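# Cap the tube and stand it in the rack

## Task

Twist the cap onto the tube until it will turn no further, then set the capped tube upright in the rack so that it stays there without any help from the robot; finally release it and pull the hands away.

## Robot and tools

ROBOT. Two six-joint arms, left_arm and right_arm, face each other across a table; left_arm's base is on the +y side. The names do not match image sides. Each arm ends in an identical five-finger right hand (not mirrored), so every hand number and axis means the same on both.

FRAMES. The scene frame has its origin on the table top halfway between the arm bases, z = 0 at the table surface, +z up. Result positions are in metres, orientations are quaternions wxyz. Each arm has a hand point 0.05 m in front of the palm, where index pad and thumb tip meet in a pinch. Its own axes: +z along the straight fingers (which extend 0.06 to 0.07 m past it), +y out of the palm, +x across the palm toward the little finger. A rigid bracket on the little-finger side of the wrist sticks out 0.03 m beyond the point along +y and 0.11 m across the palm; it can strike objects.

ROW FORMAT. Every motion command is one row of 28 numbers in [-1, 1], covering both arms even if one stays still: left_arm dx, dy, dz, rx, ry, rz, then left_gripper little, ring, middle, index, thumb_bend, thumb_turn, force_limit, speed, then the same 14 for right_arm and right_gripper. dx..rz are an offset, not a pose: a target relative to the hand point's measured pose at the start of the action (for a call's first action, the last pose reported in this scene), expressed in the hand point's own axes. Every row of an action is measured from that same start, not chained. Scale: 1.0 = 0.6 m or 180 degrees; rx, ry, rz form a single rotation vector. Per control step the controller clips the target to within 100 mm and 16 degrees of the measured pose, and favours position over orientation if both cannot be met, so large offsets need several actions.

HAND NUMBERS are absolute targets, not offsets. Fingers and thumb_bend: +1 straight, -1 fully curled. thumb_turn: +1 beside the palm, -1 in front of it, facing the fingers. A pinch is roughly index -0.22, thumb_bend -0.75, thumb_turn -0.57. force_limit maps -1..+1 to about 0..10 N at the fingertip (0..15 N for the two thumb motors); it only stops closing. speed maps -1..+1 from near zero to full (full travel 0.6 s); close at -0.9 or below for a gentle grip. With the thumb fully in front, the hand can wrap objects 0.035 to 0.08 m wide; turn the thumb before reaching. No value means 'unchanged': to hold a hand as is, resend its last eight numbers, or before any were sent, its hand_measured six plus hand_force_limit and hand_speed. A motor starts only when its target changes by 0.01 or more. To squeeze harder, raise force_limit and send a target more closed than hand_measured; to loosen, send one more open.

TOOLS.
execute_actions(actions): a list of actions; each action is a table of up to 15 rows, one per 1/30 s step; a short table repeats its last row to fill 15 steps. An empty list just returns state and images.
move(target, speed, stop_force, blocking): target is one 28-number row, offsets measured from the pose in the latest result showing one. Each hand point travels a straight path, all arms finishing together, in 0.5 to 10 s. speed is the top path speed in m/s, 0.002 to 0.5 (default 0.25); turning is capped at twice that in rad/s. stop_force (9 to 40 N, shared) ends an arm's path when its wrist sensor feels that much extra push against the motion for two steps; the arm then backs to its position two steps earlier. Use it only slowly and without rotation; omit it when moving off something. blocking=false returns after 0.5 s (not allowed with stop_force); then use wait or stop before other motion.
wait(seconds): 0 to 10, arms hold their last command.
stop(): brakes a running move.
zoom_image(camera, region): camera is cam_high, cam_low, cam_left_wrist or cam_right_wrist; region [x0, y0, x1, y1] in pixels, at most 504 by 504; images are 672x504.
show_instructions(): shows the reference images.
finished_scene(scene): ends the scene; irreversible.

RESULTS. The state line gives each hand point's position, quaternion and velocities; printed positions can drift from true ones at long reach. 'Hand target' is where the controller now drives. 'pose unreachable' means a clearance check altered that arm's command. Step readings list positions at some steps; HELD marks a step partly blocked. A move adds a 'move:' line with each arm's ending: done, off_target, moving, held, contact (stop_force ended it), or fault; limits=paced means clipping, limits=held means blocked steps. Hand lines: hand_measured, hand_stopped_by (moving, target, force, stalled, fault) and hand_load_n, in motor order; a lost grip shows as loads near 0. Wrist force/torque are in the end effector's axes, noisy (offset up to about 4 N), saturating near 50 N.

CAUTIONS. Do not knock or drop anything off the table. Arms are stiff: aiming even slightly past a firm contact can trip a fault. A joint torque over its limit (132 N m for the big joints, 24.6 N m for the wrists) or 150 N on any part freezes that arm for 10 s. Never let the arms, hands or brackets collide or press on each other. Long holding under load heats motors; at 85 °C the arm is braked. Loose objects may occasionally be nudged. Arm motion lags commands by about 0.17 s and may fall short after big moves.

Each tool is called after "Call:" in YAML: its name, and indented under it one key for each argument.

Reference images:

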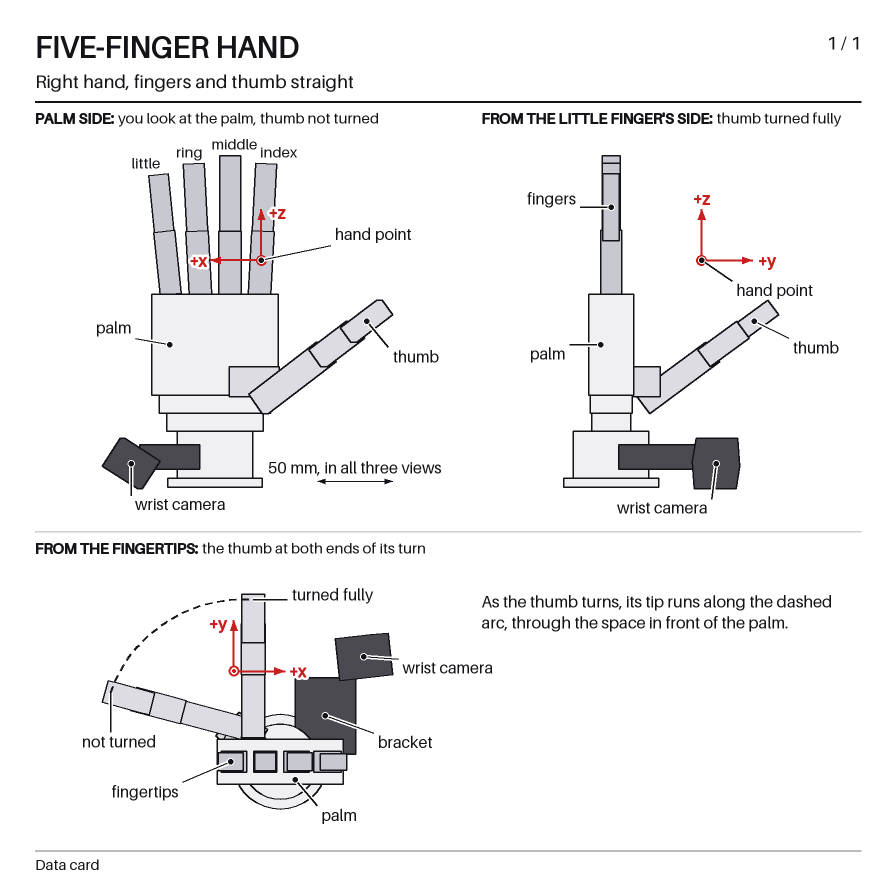

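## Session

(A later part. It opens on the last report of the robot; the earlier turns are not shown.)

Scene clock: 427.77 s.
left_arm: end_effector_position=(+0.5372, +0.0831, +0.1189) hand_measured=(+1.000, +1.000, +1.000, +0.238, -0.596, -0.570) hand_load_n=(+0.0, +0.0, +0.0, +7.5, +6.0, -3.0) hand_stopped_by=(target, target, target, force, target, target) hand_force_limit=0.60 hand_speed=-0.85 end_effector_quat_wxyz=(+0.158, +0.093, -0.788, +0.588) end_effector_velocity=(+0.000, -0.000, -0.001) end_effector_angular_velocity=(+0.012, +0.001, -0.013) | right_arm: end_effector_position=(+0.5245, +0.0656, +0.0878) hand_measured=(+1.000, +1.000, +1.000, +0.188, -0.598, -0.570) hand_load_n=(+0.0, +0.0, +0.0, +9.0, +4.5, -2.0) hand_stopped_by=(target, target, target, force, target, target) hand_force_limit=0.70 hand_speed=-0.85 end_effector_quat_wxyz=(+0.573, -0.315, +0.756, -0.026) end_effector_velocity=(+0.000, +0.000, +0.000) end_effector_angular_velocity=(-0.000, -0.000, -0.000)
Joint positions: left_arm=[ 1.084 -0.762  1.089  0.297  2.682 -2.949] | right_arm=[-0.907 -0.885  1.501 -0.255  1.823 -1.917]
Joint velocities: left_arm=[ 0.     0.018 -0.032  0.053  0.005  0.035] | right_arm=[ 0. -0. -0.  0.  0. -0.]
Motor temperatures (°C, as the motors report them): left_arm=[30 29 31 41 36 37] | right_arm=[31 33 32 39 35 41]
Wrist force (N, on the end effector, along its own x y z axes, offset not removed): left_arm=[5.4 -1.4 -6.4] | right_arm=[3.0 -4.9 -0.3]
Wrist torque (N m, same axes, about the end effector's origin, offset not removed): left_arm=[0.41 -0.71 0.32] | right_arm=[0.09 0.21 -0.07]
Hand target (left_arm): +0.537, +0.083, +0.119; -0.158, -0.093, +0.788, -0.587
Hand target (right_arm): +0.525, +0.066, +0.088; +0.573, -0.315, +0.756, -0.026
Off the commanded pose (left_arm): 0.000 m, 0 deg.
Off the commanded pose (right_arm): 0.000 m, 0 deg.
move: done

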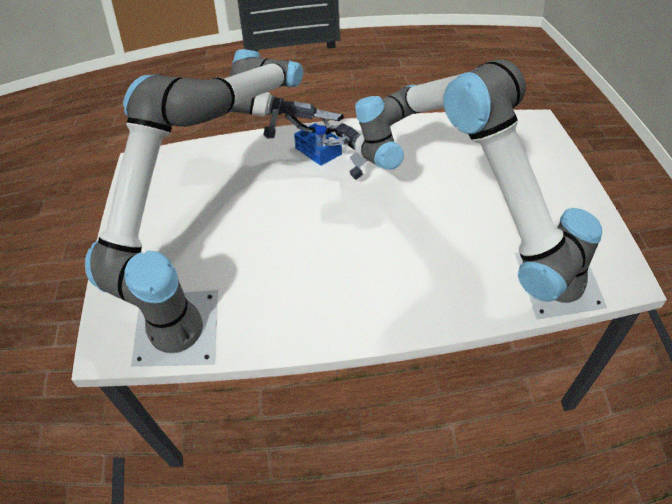

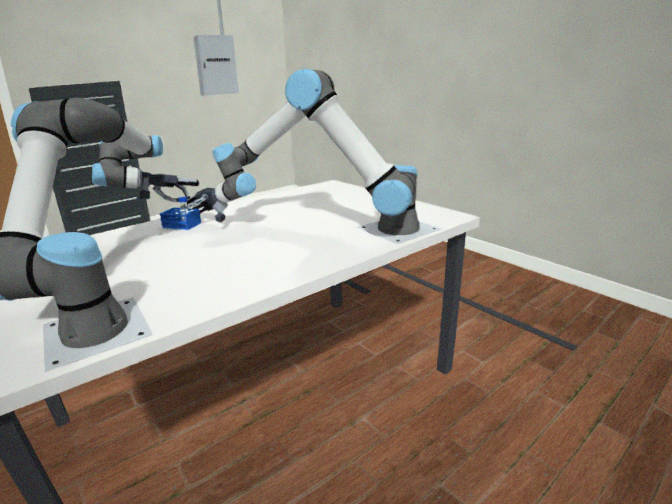

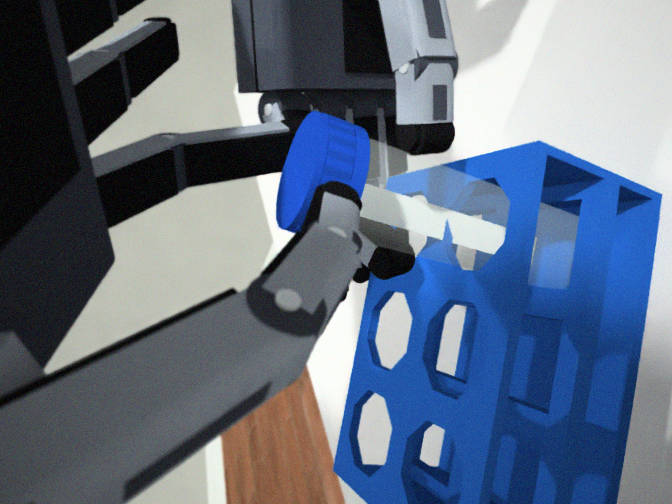

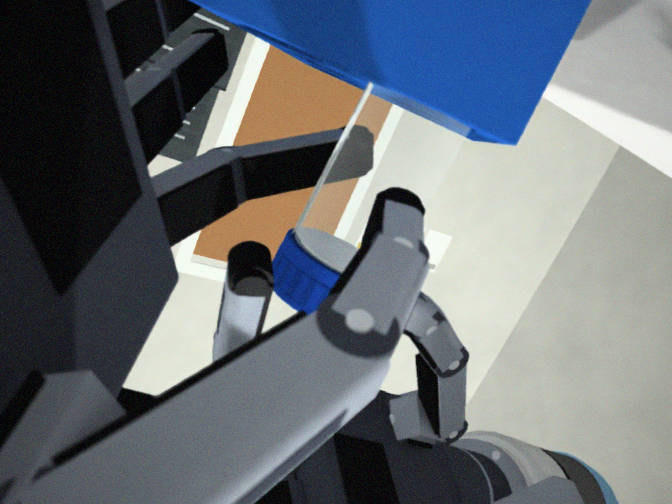

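Stopped. Release.

Call:
move:
  target: [-0.001,0.001,-0.0039,0,0,0,1,1,1,0.6,-0.6,-0.57,0.6,1,0.0005,0.0015,-0.003,0,0,0,1,1,1,0.6,-0.6,-0.57,0.7,1]
  speed: 0.01

Call:
move:
  target: [0.05,-0.12,-0.04,0,0,0,1,1,1,0.6,-0.6,-0.57,0.6,1,0.07,-0.11,-0.045,0,0,0,1,1,1,0.6,-0.6,-0.57,0.7,1]
  speed: 0.1

Call:
finished_scene:
  scene: 1

Scene clock: 433.60 s.
left_arm: end_effector_position=(+0.5379, +0.0853, +0.1188) hand_measured=(+1.000, +1.000, +1.000, +0.600, -0.600, -0.570) hand_load_n=(+0.0, +0.0, +0.0, +0.0, +0.0, +0.0) hand_stopped_by=(target, target, target, target, target, target) hand_force_limit=0.60 hand_speed=1.00 end_effector_quat_wxyz=(+0.158, +0.093, -0.788, +0.588) end_effector_velocity=(+0.001, +0.002, +0.000) end_effector_angular_velocity=(-0.001, -0.000, +0.002) | right_arm: end_effector_position=(+0.5226, +0.0656, +0.0878) hand_measured=(+1.000, +1.000, +1.000, +0.600, -0.600, -0.570) hand_load_n=(+0.0, +0.0, +0.0, +0.0, +0.0, +0.0) hand_stopped_by=(target, target, target, target, target, target) hand_force_limit=0.70 hand_speed=1.00 end_effector_quat_wxyz=(+0.573, -0.315, +0.756, -0.026) end_effector_velocity=(-0.001, -0.000, -0.000) end_effector_angular_velocity=(-0.001, +0.001, +0.000)
Joint positions: left_arm=[ 1.088 -0.761  1.088  0.301  2.685 -2.944] | right_arm=[-0.905 -0.887  1.506 -0.257  1.825 -1.916]
Joint velocities: left_arm=[ 0.003 -0.001  0.001 -0.001  0.001  0.001] | right_arm=[ 0.001 -0.001  0.002 -0.     0.001  0.   ]
Motor temperatures (°C, as the motors report them): left_arm=[30 29 31 41 36 37] | right_arm=[31 33 32 39 35 41]
Wrist force (N, on the end effector, along its own x y z axes, offset not removed): left_arm=[2.6 1.9 0.5] | right_arm=[1.8 0.9 1.3]
Wrist torque (N m, same axes, about the end effector's origin, offset not removed): left_arm=[0.28 -0.55 0.30] | right_arm=[0.11 -0.17 0.05]
Hand target (left_arm): +0.538, +0.085, +0.119; -0.158, -0.093, +0.788, -0.588
Hand target (right_arm): +0.523, +0.066, +0.088; +0.573, -0.315, +0.756, -0.026
Off the commanded pose (left_arm): 0.000 m, 0 deg.
Off the commanded pose (right_arm): 0.000 m, 0 deg.
move: done

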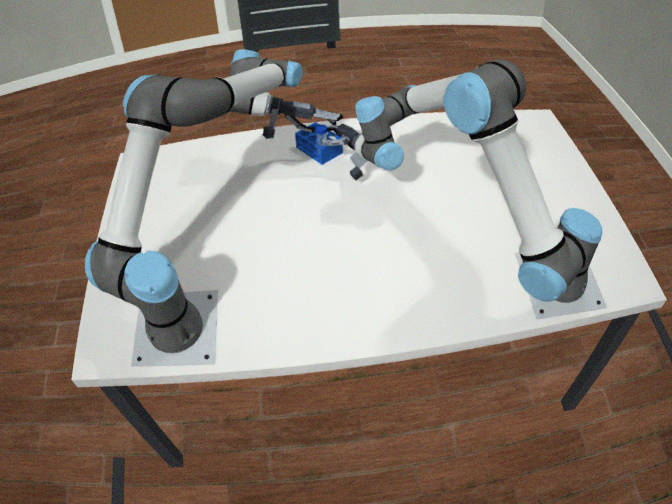

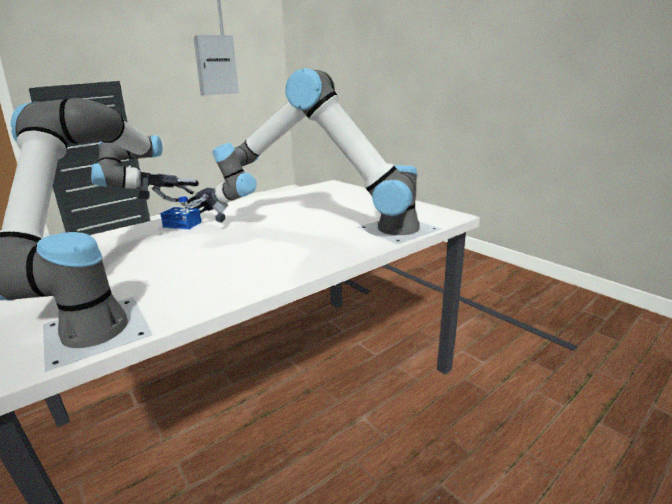

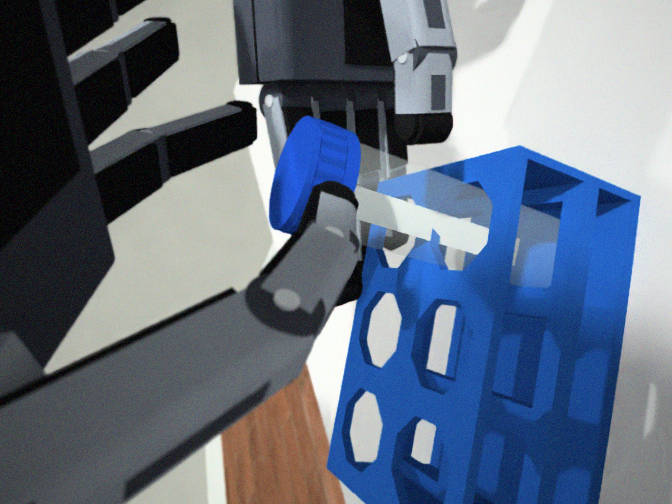

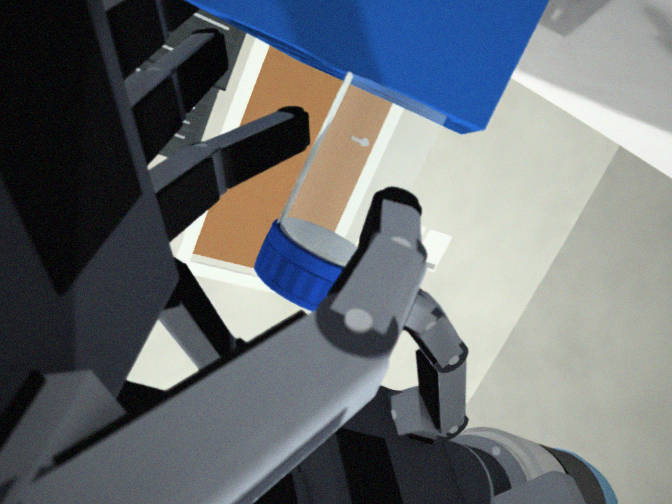

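Scene clock: 434.93 s.
left_arm: end_effector_position=(+0.5371, +0.0885, +0.2002) hand_measured=(+1.000, +1.000, +1.000, +0.600, -0.600, -0.570) hand_load_n=(+0.0, +0.0, +0.0, +0.0, +0.0, +0.0) hand_stopped_by=(target, target, target, target, target, target) hand_force_limit=0.60 hand_speed=1.00 end_effector_quat_wxyz=(+0.158, +0.093, -0.788, +0.588) end_effector_velocity=(+0.000, -0.000, +0.003) end_effector_angular_velocity=(-0.000, -0.002, -0.001) | right_arm: end_effector_position=(+0.5219, -0.0170, +0.0877) hand_measured=(+1.000, +1.000, +1.000, +0.600, -0.600, -0.570) hand_load_n=(+0.0, +0.0, +0.0, +0.0, +0.0, +0.0) hand_stopped_by=(target, target, target, target, target, target) hand_force_limit=0.70 hand_speed=1.00 end_effector_quat_wxyz=(+0.573, -0.315, +0.756, -0.026) end_effector_velocity=(+0.000, -0.002, +0.000) end_effector_angular_velocity=(+0.000, -0.000, +0.000)
Joint positions: left_arm=[ 1.092 -0.818  0.977  0.473  2.688 -2.939] | right_arm=[-1.039 -1.004  1.716 -0.359  1.7   -1.964]
Joint velocities: left_arm=[-0.    -0.    -0.006  0.007  0.     0.002] | right_arm=[-0.004 -0.003  0.005 -0.003 -0.004 -0.002]
Motor temperatures (°C, as the motors report them): left_arm=[30 29 31 41 36 37] | right_arm=[31 33 32 39 35 41]
Wrist force (N, on the end effector, along its own x y z axes, offset not removed): left_arm=[1.7 2.8 -0.6] | right_arm=[-0.4 0.1 -0.6]
Wrist torque (N m, same axes, about the end effector's origin, offset not removed): left_arm=[0.50 -0.30 0.27] | right_arm=[0.15 0.09 -0.04]
Hand target (left_arm): +0.537, +0.089, +0.200; -0.158, -0.093, +0.788, -0.588
Hand target (right_arm): +0.522, -0.017, +0.088; +0.573, -0.315, +0.756, -0.026
Off the commanded pose (left_arm): 0.000 m, 0 deg.
Off the commanded pose (right_arm): 0.000 m, 0 deg.
move: done

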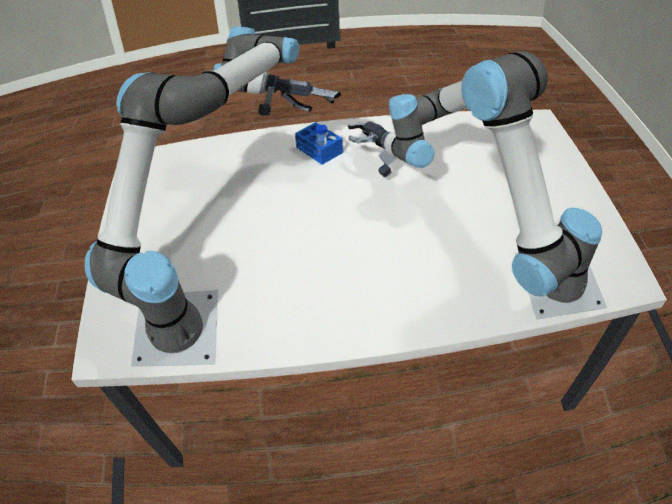

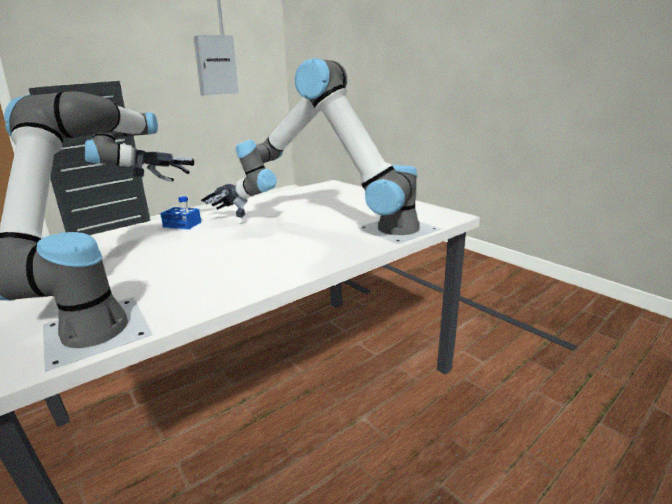

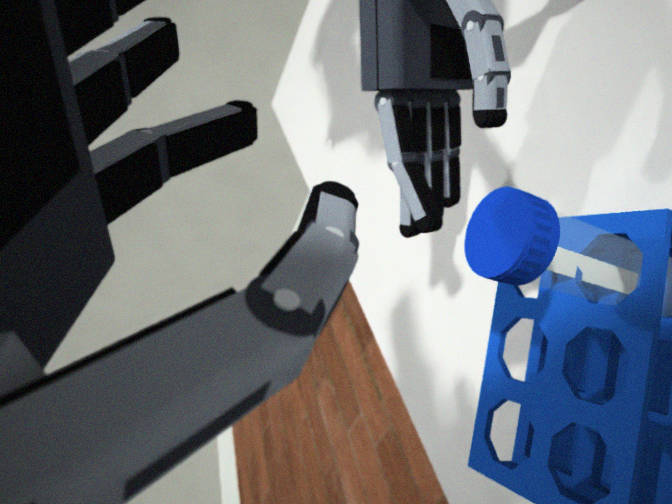

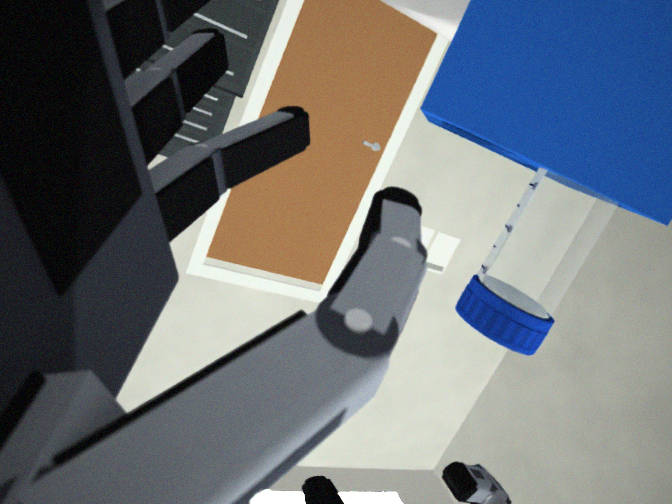

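The scene is finished: the task was done.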